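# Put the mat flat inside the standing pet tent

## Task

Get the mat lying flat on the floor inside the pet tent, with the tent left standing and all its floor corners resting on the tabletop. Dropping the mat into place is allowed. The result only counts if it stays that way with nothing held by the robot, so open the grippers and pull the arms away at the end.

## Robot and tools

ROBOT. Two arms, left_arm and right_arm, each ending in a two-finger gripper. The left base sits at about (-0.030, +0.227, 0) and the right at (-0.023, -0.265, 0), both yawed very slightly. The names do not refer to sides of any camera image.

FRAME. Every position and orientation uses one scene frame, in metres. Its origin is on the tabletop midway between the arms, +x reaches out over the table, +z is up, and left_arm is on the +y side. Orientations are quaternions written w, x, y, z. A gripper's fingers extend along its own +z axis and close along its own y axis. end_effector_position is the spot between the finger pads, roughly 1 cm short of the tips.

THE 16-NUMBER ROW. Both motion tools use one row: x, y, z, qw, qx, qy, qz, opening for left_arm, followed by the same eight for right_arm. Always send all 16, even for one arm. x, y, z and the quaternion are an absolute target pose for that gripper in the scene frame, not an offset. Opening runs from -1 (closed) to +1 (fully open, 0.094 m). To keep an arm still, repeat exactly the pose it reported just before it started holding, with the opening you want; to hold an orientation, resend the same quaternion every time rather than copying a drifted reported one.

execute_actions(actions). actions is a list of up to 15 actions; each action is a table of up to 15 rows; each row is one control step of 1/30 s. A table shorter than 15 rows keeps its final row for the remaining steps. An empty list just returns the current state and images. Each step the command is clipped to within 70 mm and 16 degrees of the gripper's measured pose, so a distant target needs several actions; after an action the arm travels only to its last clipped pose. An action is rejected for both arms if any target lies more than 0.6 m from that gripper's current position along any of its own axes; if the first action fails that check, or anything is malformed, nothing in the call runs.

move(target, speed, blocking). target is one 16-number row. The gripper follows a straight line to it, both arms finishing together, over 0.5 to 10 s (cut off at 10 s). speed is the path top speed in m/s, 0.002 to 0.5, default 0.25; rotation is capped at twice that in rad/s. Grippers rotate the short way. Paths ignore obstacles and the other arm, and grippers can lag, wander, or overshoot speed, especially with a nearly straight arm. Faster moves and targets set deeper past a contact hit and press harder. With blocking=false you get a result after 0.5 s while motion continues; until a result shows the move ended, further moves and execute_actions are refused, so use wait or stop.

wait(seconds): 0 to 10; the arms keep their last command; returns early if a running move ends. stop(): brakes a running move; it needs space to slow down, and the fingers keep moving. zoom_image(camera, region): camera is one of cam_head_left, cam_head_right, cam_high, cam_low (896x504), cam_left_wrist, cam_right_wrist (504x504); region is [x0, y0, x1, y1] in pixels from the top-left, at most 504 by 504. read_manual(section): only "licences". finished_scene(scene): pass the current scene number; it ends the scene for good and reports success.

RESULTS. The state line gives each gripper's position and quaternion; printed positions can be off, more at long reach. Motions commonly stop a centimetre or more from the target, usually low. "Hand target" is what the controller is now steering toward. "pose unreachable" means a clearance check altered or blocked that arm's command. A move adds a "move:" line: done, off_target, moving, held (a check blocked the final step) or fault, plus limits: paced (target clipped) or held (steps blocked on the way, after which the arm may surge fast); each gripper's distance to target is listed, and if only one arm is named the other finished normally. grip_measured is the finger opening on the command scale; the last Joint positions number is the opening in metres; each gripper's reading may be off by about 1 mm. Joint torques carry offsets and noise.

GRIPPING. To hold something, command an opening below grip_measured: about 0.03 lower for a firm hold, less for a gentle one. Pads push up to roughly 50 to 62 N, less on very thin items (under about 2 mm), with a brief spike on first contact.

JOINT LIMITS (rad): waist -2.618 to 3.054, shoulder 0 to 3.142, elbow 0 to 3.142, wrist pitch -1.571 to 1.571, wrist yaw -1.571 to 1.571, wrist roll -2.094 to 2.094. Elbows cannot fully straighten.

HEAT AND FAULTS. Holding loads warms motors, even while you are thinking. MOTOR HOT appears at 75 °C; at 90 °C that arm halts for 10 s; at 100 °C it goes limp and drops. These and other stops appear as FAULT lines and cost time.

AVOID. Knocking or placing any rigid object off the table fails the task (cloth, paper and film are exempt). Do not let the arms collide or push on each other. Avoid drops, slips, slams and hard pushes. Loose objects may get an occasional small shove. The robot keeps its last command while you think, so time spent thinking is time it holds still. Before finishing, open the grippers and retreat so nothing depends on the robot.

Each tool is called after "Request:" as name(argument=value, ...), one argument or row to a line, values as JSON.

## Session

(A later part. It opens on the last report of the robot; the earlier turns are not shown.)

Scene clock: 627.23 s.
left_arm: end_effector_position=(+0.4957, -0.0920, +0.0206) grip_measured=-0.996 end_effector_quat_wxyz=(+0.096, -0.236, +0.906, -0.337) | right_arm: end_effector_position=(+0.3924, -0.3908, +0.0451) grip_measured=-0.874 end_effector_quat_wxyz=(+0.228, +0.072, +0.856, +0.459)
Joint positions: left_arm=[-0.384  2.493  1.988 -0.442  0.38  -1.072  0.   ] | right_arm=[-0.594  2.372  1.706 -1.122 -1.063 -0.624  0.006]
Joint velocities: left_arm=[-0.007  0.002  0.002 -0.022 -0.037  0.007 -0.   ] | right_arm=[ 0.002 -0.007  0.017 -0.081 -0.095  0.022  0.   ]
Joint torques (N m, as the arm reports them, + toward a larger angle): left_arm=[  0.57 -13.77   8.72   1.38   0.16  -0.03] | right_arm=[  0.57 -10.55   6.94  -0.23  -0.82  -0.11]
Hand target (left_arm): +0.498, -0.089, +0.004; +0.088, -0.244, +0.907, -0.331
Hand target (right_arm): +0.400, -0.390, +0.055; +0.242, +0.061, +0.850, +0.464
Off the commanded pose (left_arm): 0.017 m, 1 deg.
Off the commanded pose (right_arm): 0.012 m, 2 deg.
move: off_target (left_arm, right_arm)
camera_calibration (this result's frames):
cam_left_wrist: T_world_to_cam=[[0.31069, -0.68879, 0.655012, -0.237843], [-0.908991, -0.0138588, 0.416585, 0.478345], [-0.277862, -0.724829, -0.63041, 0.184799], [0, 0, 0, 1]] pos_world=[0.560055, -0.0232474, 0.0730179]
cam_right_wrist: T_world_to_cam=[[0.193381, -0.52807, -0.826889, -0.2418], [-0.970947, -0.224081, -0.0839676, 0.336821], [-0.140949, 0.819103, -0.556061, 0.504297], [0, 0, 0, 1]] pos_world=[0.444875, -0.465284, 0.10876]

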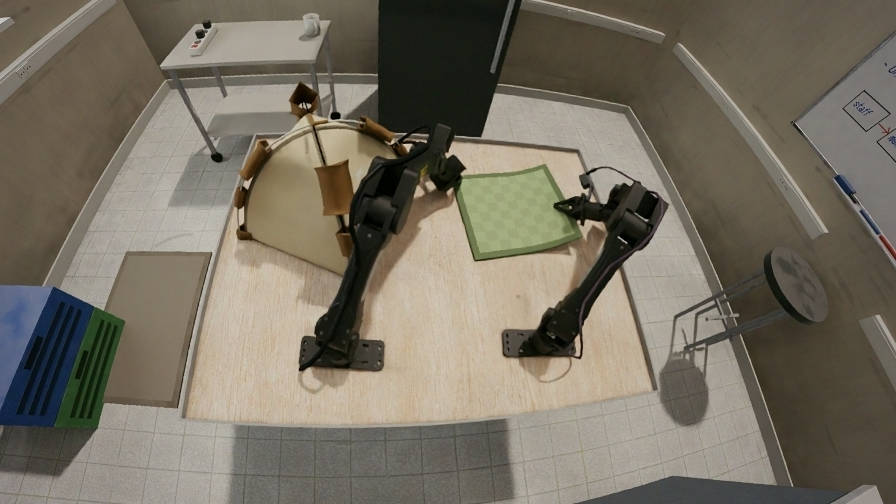

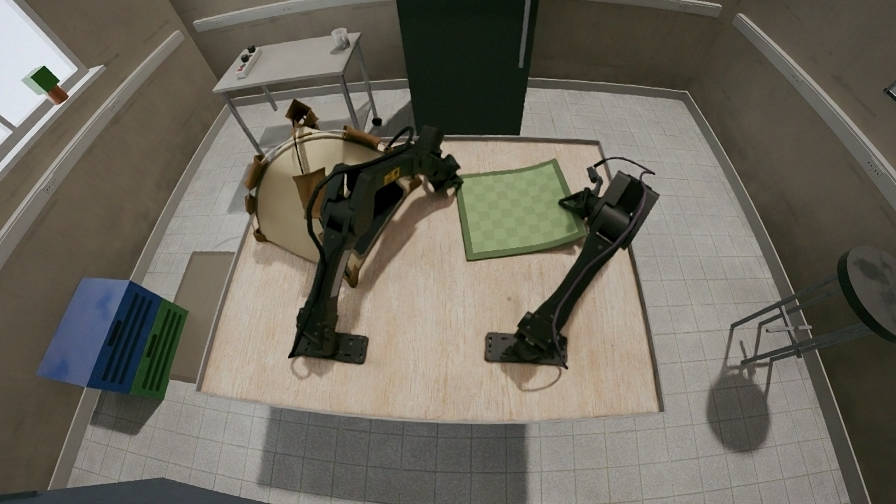

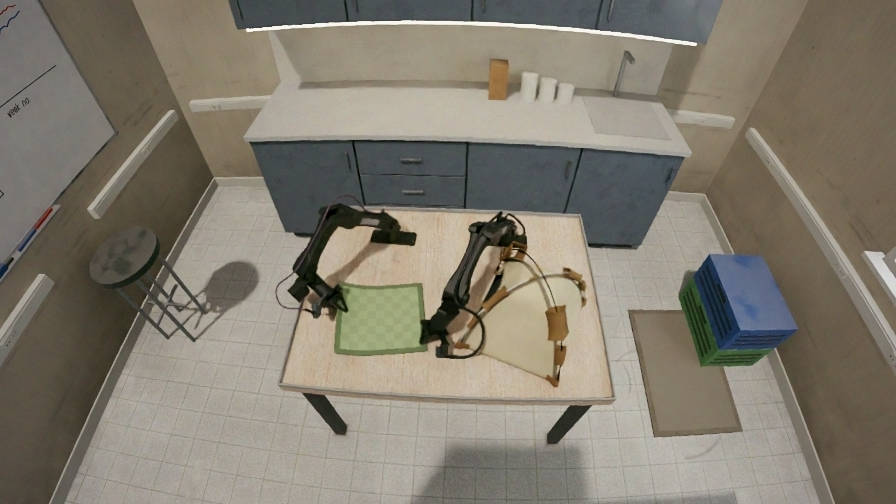

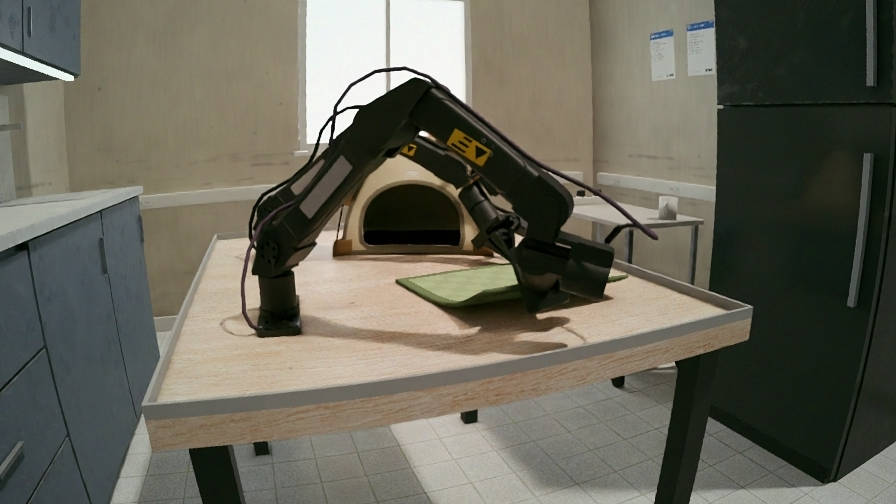

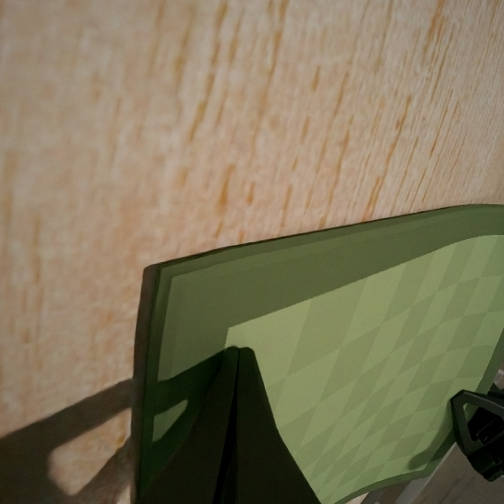

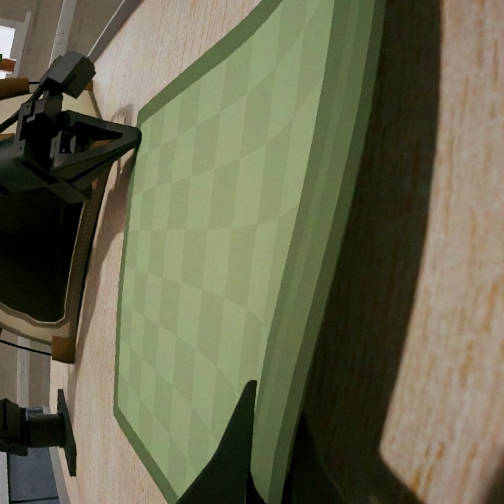

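Request:
move(
  target=[0.499,-0.090,-0.012,0.0885,-0.2432,0.9077,-0.3303,-1.0,0.385,-0.305,0.15,0.2917,-0.0667,0.9540,0.0204,-0.89],
  speed=0.3,
)

Scene clock: 632.97 s.
left_arm: end_effector_position=(+0.5037, -0.0966, +0.0202) grip_measured=-0.996 end_effector_quat_wxyz=(+0.109, -0.230, +0.901, -0.352) | right_arm: end_effector_position=(+0.3820, -0.3078, +0.1447) grip_measured=-0.874 end_effector_quat_wxyz=(+0.274, -0.064, +0.959, +0.025)
Joint positions: left_arm=[-0.384  2.508  1.988 -0.384  0.384 -1.075  0.   ] | right_arm=[-0.117  1.614  1.272 -0.699 -0.18  -0.272  0.006]
Joint velocities: left_arm=[-0.007 -0.002  0.022  0.022 -0.022 -0.037 -0.   ] | right_arm=[ 0.007 -0.012  0.002  0.022 -0.007  0.037  0.001]
Joint torques (N m, as the arm reports them, + toward a larger angle): left_arm=[  0.48 -13.25   6.86   1.32   0.1    0.  ] | right_arm=[ 0.63 -8.25  4.74  1.73 -0.09  0.07]
Hand target (left_arm): +0.498, -0.089, -0.011; +0.089, -0.243, +0.908, -0.330
Hand target (right_arm): +0.384, -0.306, +0.151; +0.290, -0.066, +0.955, +0.020
Off the commanded pose (left_arm): 0.033 m, 4 deg.
Off the commanded pose (right_arm): 0.007 m, 2 deg.
move: off_target (left_arm)
camera_calibration (this result's frames):
cam_left_wrist: T_world_to_cam=[[0.286742, -0.673865, 0.680944, -0.230219], [-0.923153, -0.00437315, 0.384407, 0.494456], [-0.25606, -0.738842, -0.623335, 0.170914], [0, 0, 0, 1]] pos_world=[0.566236, -0.0266959, 0.0732309]
cam_right_wrist: T_world_to_cam=[[0.247005, -0.968117, -0.0417002, -0.383115], [-0.966963, -0.249052, 0.05436, 0.324509], [-0.0630124, 0.0268954, -0.99765, 0.280492], [0, 0, 0, 1]] pos_world=[0.426094, -0.297625, 0.246216]

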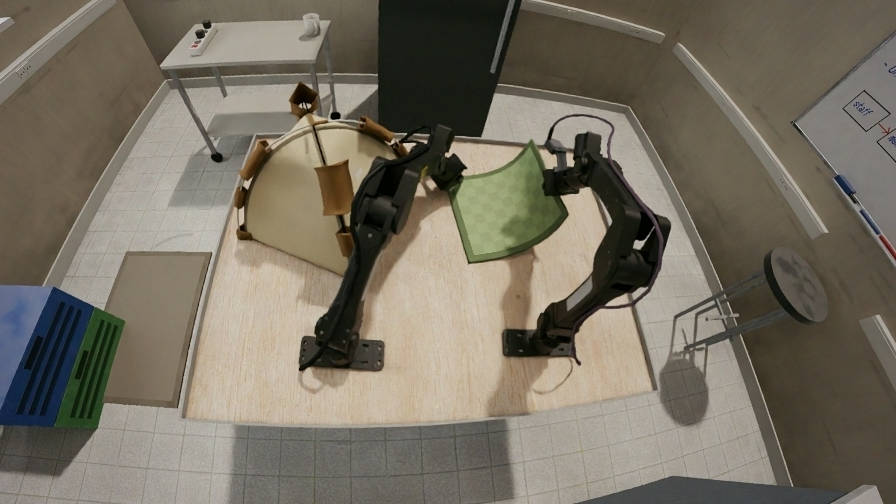

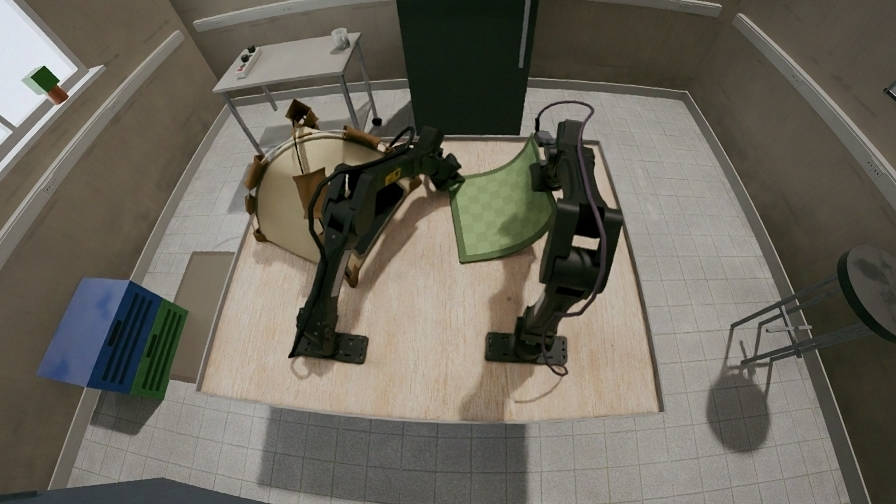

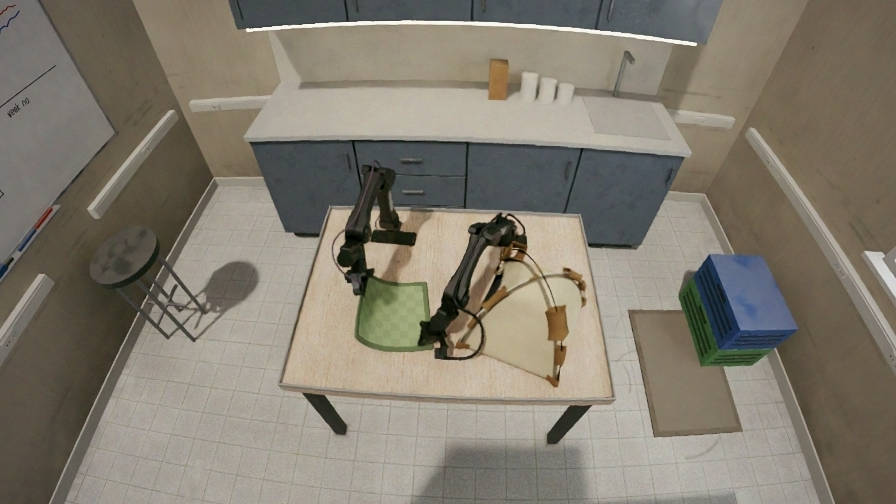

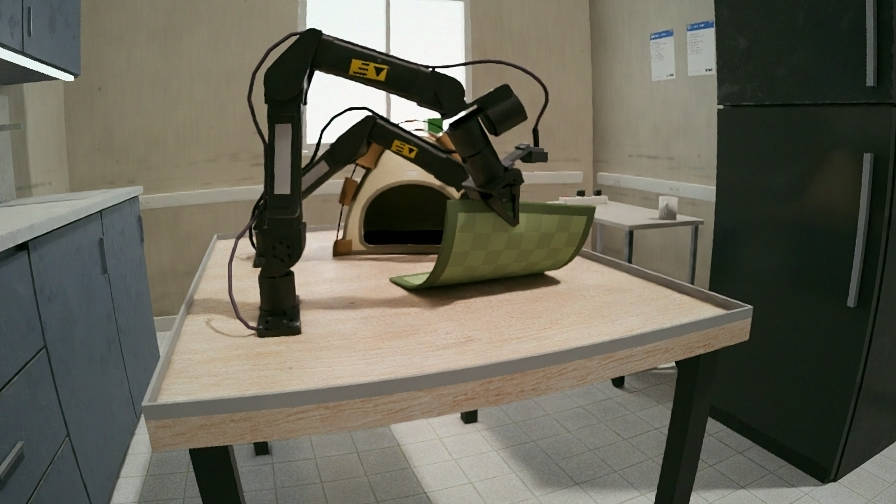

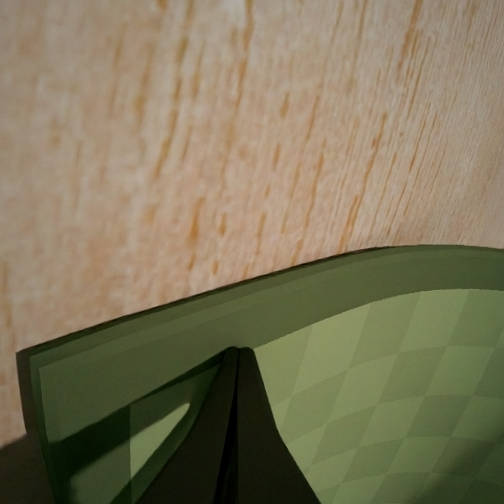

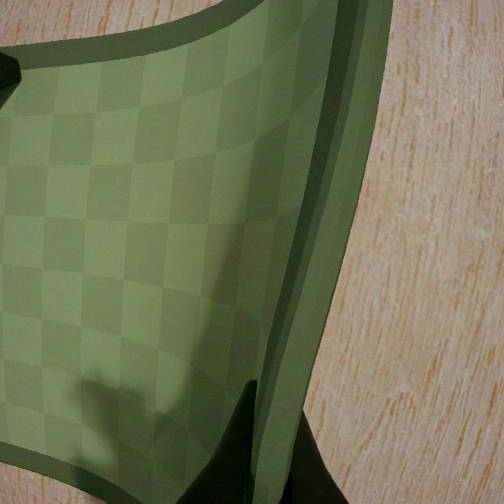

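Request:
move(
  target=[0.499,-0.090,-0.02,0.0885,-0.2432,0.9077,-0.3303,-1.0,0.372,-0.224,0.14,0.2950,-0.1733,0.8736,-0.3463,-0.89],
  speed=0.3,
)

Scene clock: 640.57 s.
left_arm: end_effector_position=(+0.5073, -0.0985, +0.0200) grip_measured=-0.996 end_effector_quat_wxyz=(+0.116, -0.228, +0.898, -0.358) | right_arm: end_effector_position=(+0.3684, -0.2267, +0.1411) grip_measured=-0.875 end_effector_quat_wxyz=(+0.281, -0.181, +0.877, -0.346)
Joint positions: left_arm=[-0.384  2.515  1.988 -0.358  0.386 -1.075  0.   ] | right_arm=[ 0.493  1.617  1.083 -0.504  0.794 -0.212  0.006]
Joint velocities: left_arm=[ 0.002 -0.012  0.007  0.007 -0.037 -0.125 -0.001] | right_arm=[ 0.007 -0.002 -0.007 -0.037 -0.022  0.051 -0.   ]
Joint torques (N m, as the arm reports them, + toward a larger angle): left_arm=[  0.4  -13.04   5.8    1.3    0.09   0.  ] | right_arm=[ 0.75 -6.04  4.86  1.67  0.46  0.15]
Hand target (left_arm): +0.497, -0.089, -0.019; +0.089, -0.243, +0.908, -0.330
Hand target (right_arm): +0.371, -0.224, +0.141; +0.293, -0.172, +0.874, -0.346
Off the commanded pose (left_arm): 0.042 m, 5 deg.
Off the commanded pose (right_arm): 0.005 m, 2 deg.
move: off_target (left_arm)
camera_calibration (this result's frames):
cam_left_wrist: T_world_to_cam=[[0.274364, -0.667706, 0.692021, -0.225793], [-0.929592, 0.0000363125, 0.368589, 0.501857], [-0.246134, -0.744425, -0.620685, 0.164626], [0, 0, 0, 1]] pos_world=[0.568992, -0.0282294, 0.0734552]
cam_right_wrist: T_world_to_cam=[[0.236027, -0.692402, 0.681814, -0.336967], [-0.970324, -0.205882, 0.126822, 0.332482], [0.0525617, -0.691514, -0.720448, 0.0292846], [0, 0, 0, 1]] pos_world=[0.400609, -0.144614, 0.208681]

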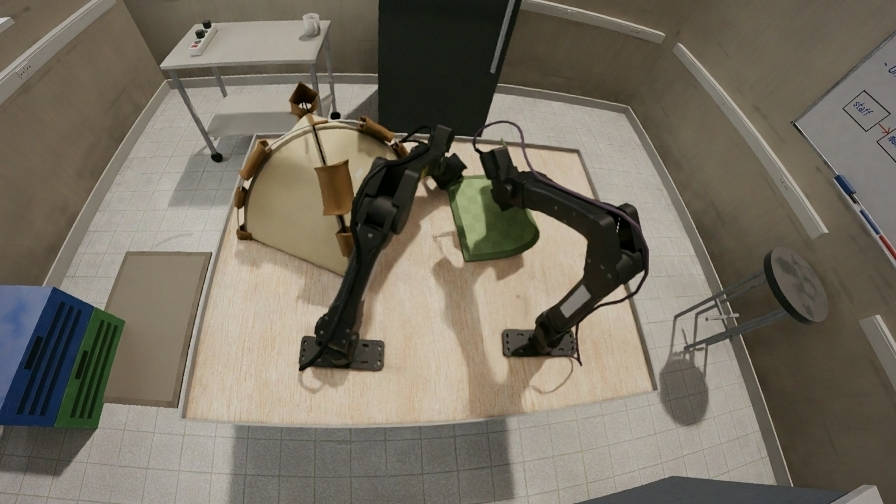

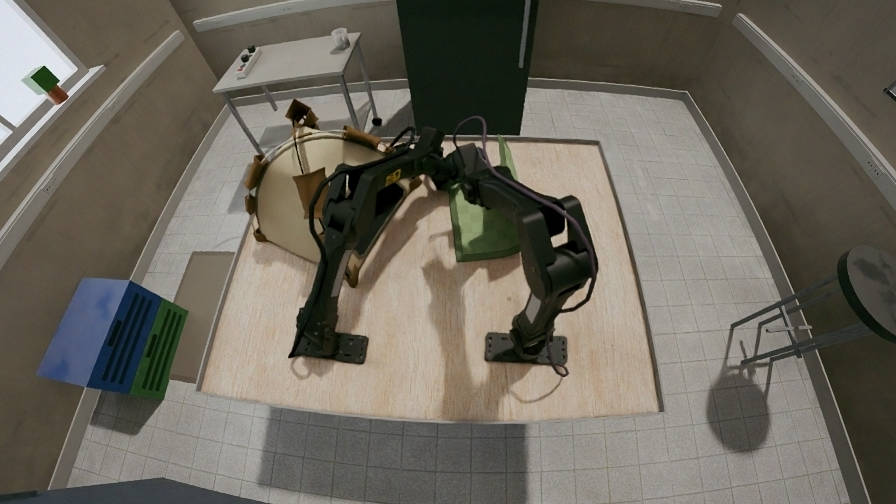

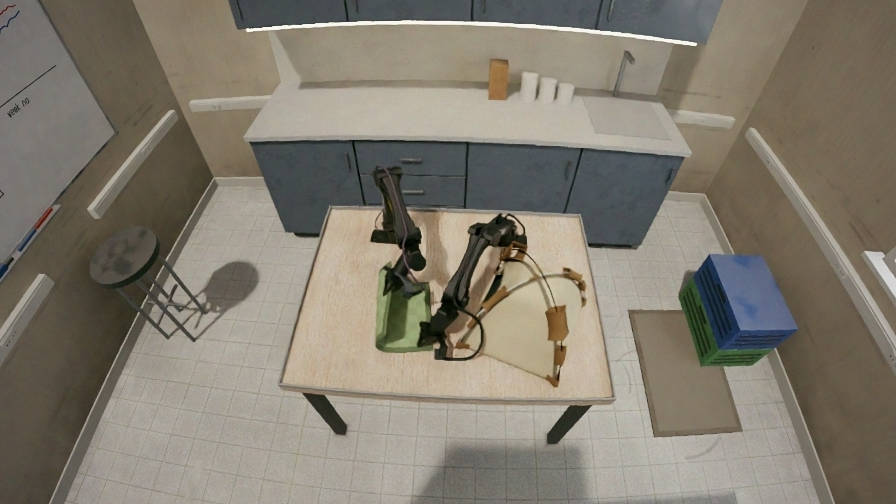

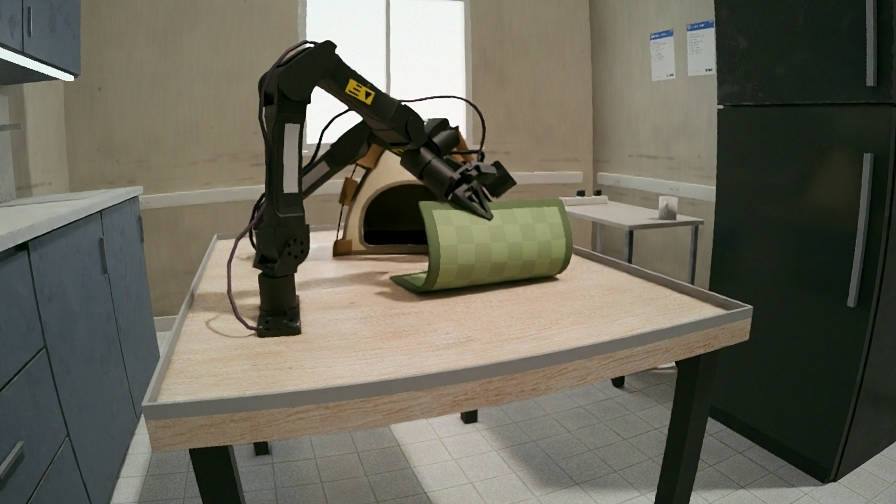

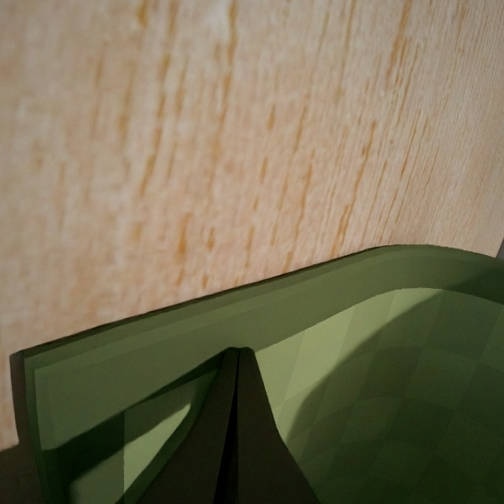

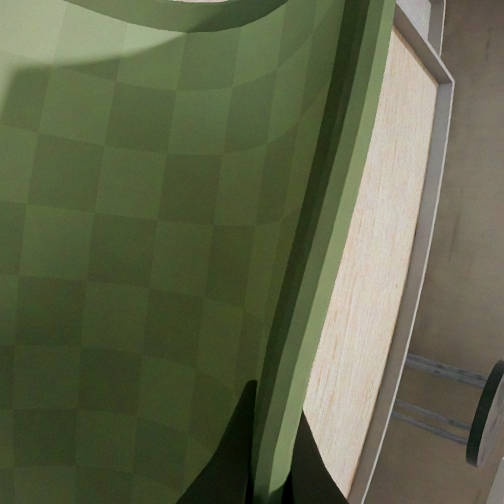

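Request:
move(
  target=[0.499,-0.090,-0.02,0.0885,-0.2432,0.9077,-0.3303,-1.0,0.364,-0.168,0.08,0.2818,-0.2130,0.7936,-0.4954,-0.89],
  speed=0.15,
)

Scene clock: 658.90 s.
left_arm: end_effector_position=(+0.5080, -0.0991, +0.0199) grip_measured=-0.996 end_effector_quat_wxyz=(+0.117, -0.227, +0.898, -0.360) | right_arm: end_effector_position=(+0.3562, -0.1772, +0.0747) grip_measured=-0.874 end_effector_quat_wxyz=(+0.260, -0.228, +0.791, -0.505)
Joint positions: left_arm=[-0.384  2.516  1.988 -0.351  0.387 -1.075  0.   ] | right_arm=[ 0.734  1.97   1.063 -0.425  1.197 -0.061  0.006]
Joint velocities: left_arm=[ 0.007 -0.002 -0.002  0.022  0.037  0.037 -0.   ] | right_arm=[ 0.012  0.007 -0.017 -0.037 -0.051 -0.007 -0.001]
Joint torques (N m, as the arm reports them, + toward a larger angle): left_arm=[  0.41 -13.14   5.88   1.24   0.07   0.01] | right_arm=[ 0.79 -7.5   6.71  0.88  0.48  0.2 ]
Hand target (left_arm): +0.497, -0.089, -0.019; +0.089, -0.243, +0.908, -0.330
Hand target (right_arm): +0.363, -0.168, +0.080; +0.281, -0.213, +0.794, -0.495
Off the commanded pose (left_arm): 0.042 m, 5 deg.
Off the commanded pose (right_arm): 0.013 m, 3 deg.
move: off_target (left_arm, right_arm)
camera_calibration (this result's frames):
cam_left_wrist: T_world_to_cam=[[0.271268, -0.665998, 0.694881, -0.224614], [-0.930973, 0.00172107, 0.365084, 0.50356], [-0.244341, -0.745951, -0.61956, 0.163228], [0, 0, 0, 1]] pos_world=[0.569615, -0.0286997, 0.073368]
cam_right_wrist: T_world_to_cam=[[0.21071, -0.39072, 0.896069, -0.208036], [-0.97406, -0.161293, 0.15872, 0.346127], [0.0825145, -0.906268, -0.414571, -0.0552326], [0, 0, 0, 1]] pos_world=[0.385541, -0.0755113, 0.108579]

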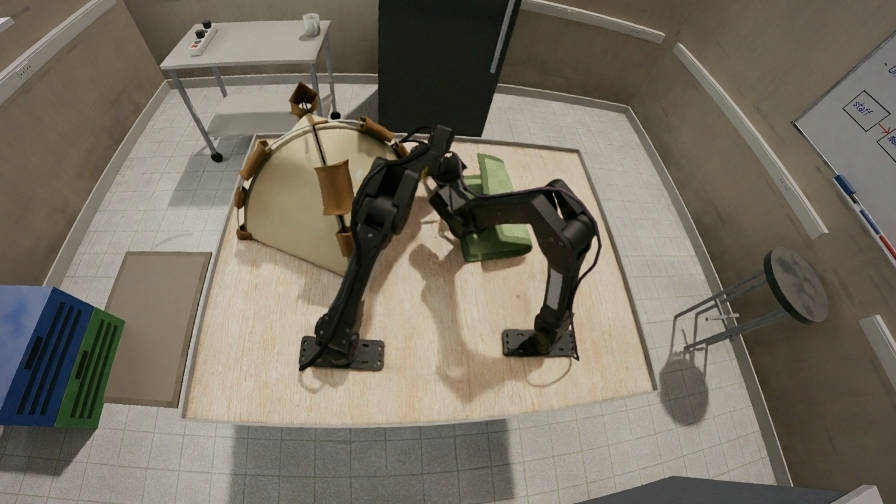

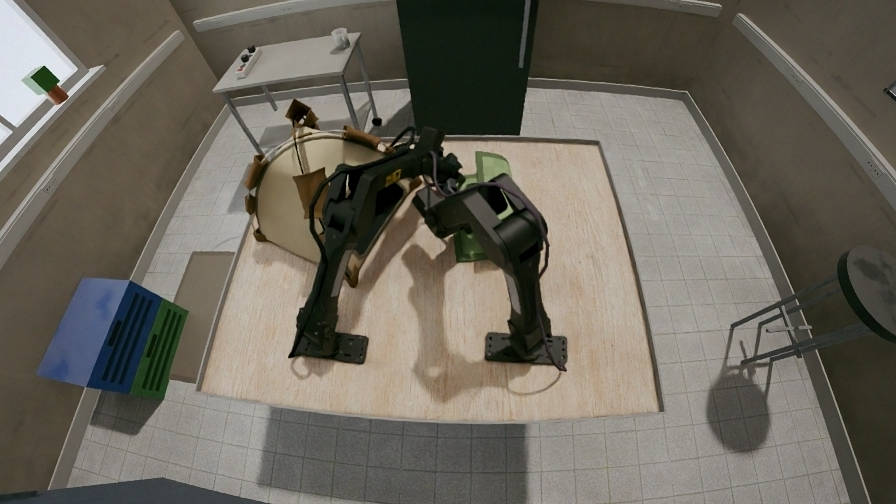

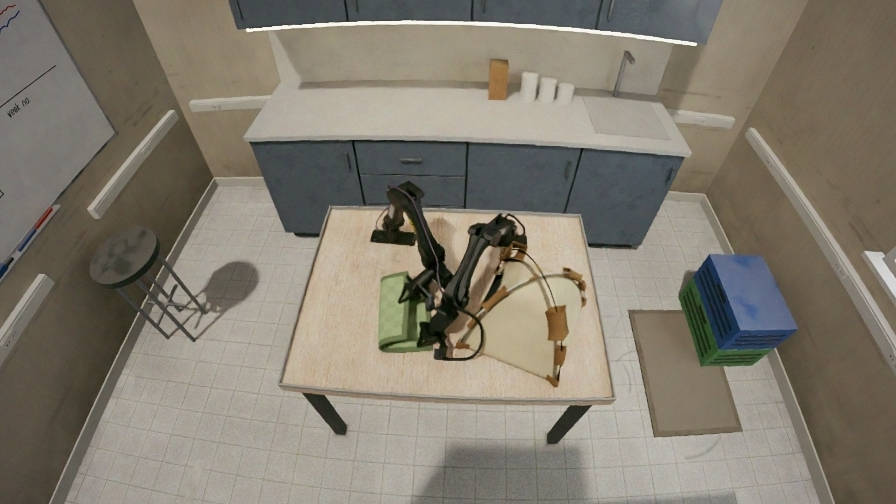

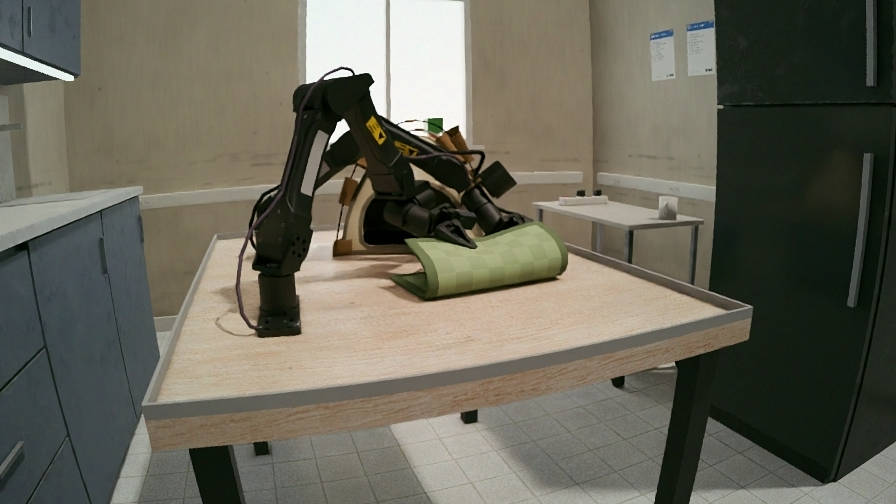

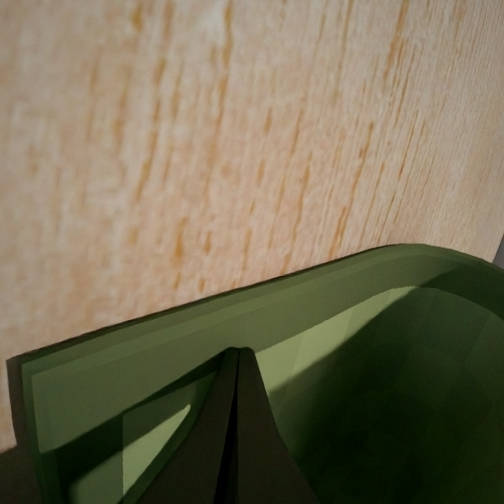

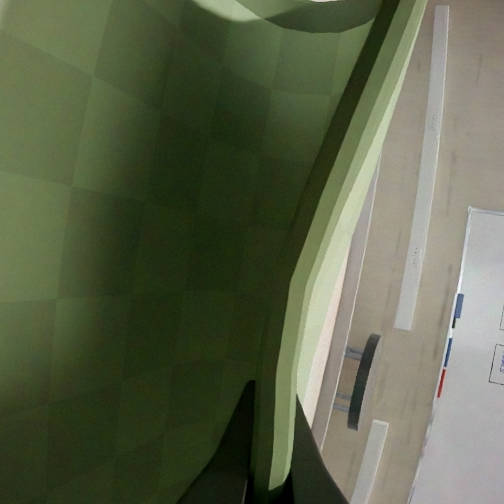

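Request:
zoom_image(
  camera="cam_high",
  region=[340, 200, 560, 380],
)

Request:
zoom_image(
  camera="cam_low",
  region=[330, 110, 610, 320],
)

Region (340, 200, 560, 380) of cam_high's 896x504 image, scaled by 2.291, with more detail than that image has; it fills the top 412 rows of this view, and the rest is white.

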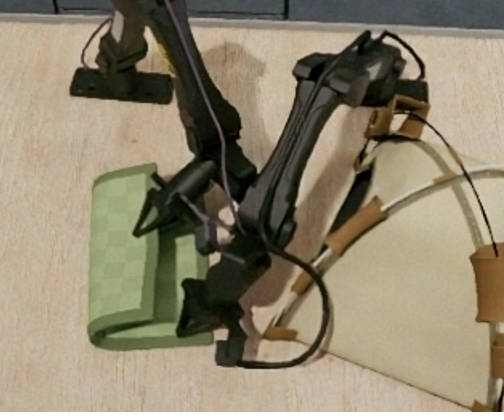

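Region (330, 110, 610, 320) of cam_low's 896x504 image, scaled by 1.800, with more detail than that image has; it fills the top 378 rows of this view, and the rest is white.

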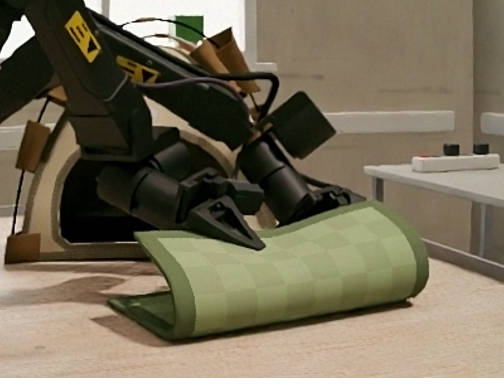

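Request:
move(
  target=[0.499,-0.090,-0.02,0.0885,-0.2432,0.9077,-0.3303,-1.0,0.297,-0.188,0.058,0.3454,-0.4838,0.6909,-0.4116,-0.2],
  speed=0.12,
)

Scene clock: 710.33 s.
left_arm: end_effector_position=(+0.5090, -0.0998, +0.0209) grip_measured=-0.996 end_effector_quat_wxyz=(+0.119, -0.226, +0.897, -0.362) | right_arm: end_effector_position=(+0.2991, -0.1845, +0.0565) grip_measured=-0.202 end_effector_quat_wxyz=(+0.341, -0.487, +0.689, -0.415)
Joint positions: left_arm=[-0.384  2.516  1.988 -0.345  0.388 -1.075  0.   ] | right_arm=[ 0.7    1.527  0.316  0.567  0.787 -1.01   0.037]
Joint velocities: left_arm=[ 0.012 -0.002  0.012 -0.066  0.037  0.066 -0.001] | right_arm=[ 0.012  0.007  0.002 -0.007 -0.037 -0.007 -0.   ]
Joint torques (N m, as the arm reports them, + toward a larger angle): left_arm=[  0.44 -13.19   6.     1.17   0.04   0.  ] | right_arm=[-1.29 -5.43  2.7   1.91  0.13  0.02]
Hand target (left_arm): +0.497, -0.090, -0.019; +0.089, -0.242, +0.908, -0.330
Hand target (right_arm): +0.297, -0.189, +0.058; +0.345, -0.482, +0.691, -0.413
Off the commanded pose (left_arm): 0.043 m, 6 deg.
Off the commanded pose (right_arm): 0.004 m, 1 deg.
move: off_target (left_arm)
camera_calibration (this result's frames):
cam_left_wrist: T_world_to_cam=[[0.266954, -0.663716, 0.698725, -0.223677], [-0.932962, 0.00369285, 0.359955, 0.505373], [-0.241488, -0.747975, -0.618236, 0.161931], [0, 0, 0, 1]] pos_world=[0.57031, -0.0292041, 0.0744894]
cam_right_wrist: T_world_to_cam=[[0.481858, -0.124337, 0.867383, -0.212914], [-0.693915, -0.6586, 0.291082, 0.109235], [0.535066, -0.74215, -0.40363, -0.170358], [0, 0, 0, 1]] pos_world=[0.269547, -0.0809618, 0.0841202]

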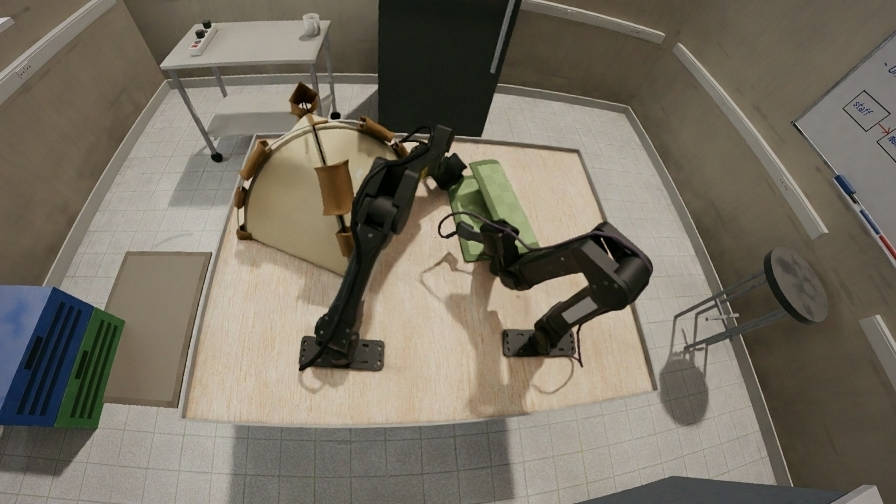

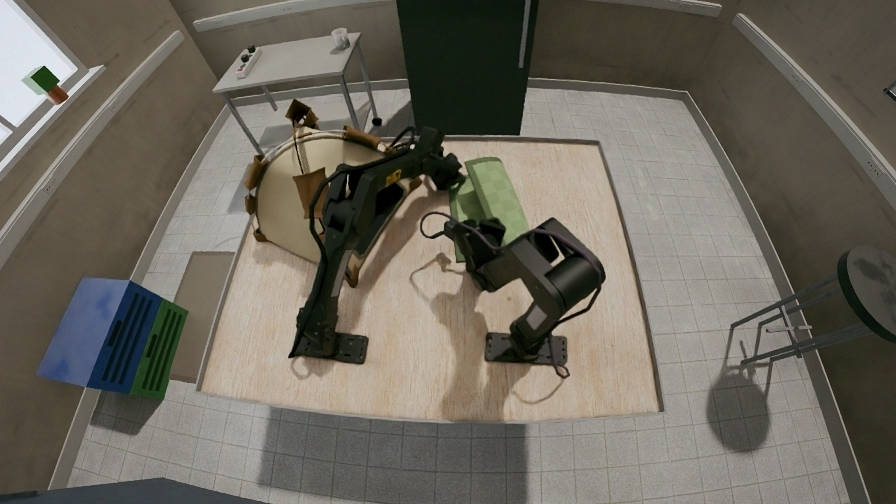

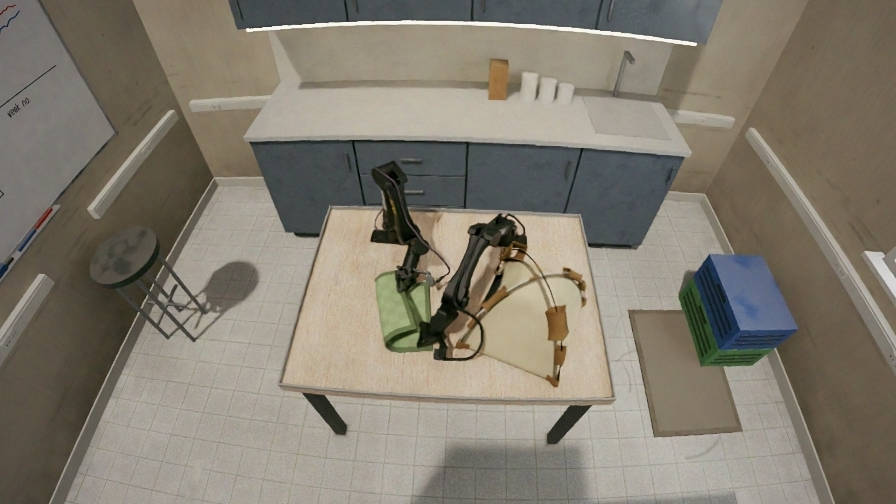

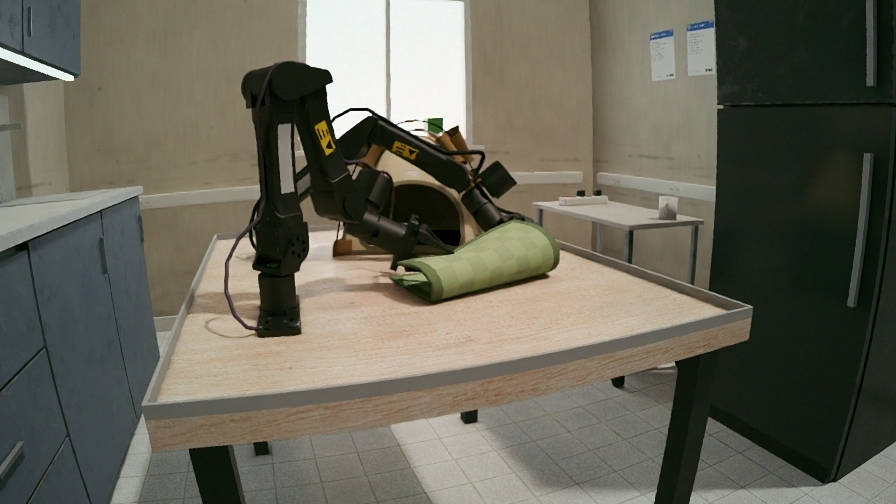

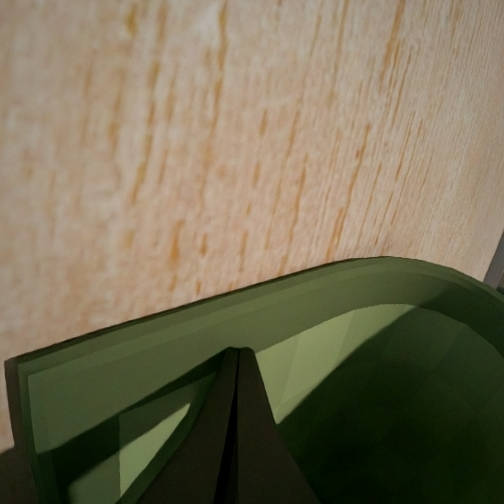

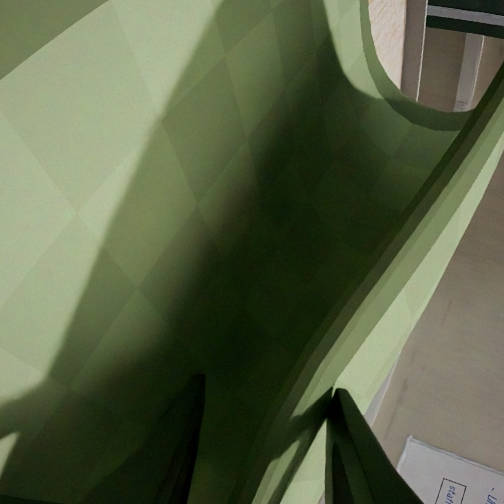

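Request:
zoom_image(
  camera="cam_high",
  region=[350, 230, 500, 370],
)

Request:
zoom_image(
  camera="cam_low",
  region=[350, 170, 590, 320],
)

Region (350, 230, 500, 370) of cam_high's 896x504 image, scaled by 3.360, with more detail than that image has; it fills the top 470 rows of this view, and the rest is white.

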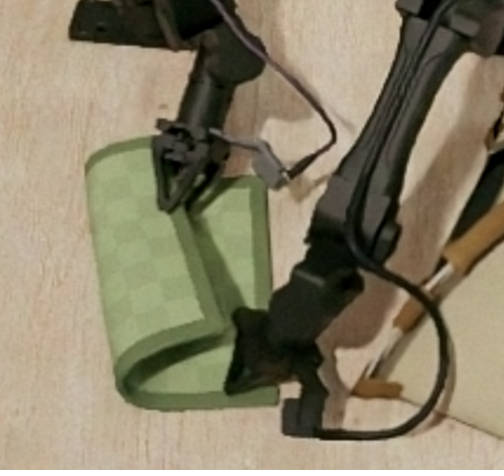

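Region (350, 170, 590, 320) of cam_low's 896x504 image, scaled by 2.100, with more detail than that image has; it fills the top 315 rows of this view, and the rest is white.

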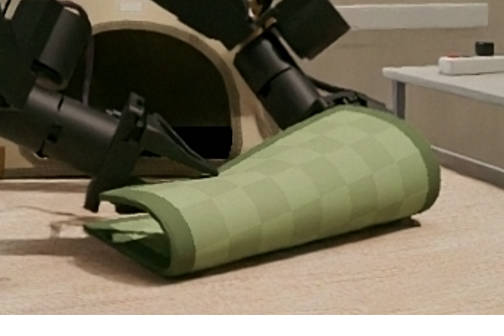

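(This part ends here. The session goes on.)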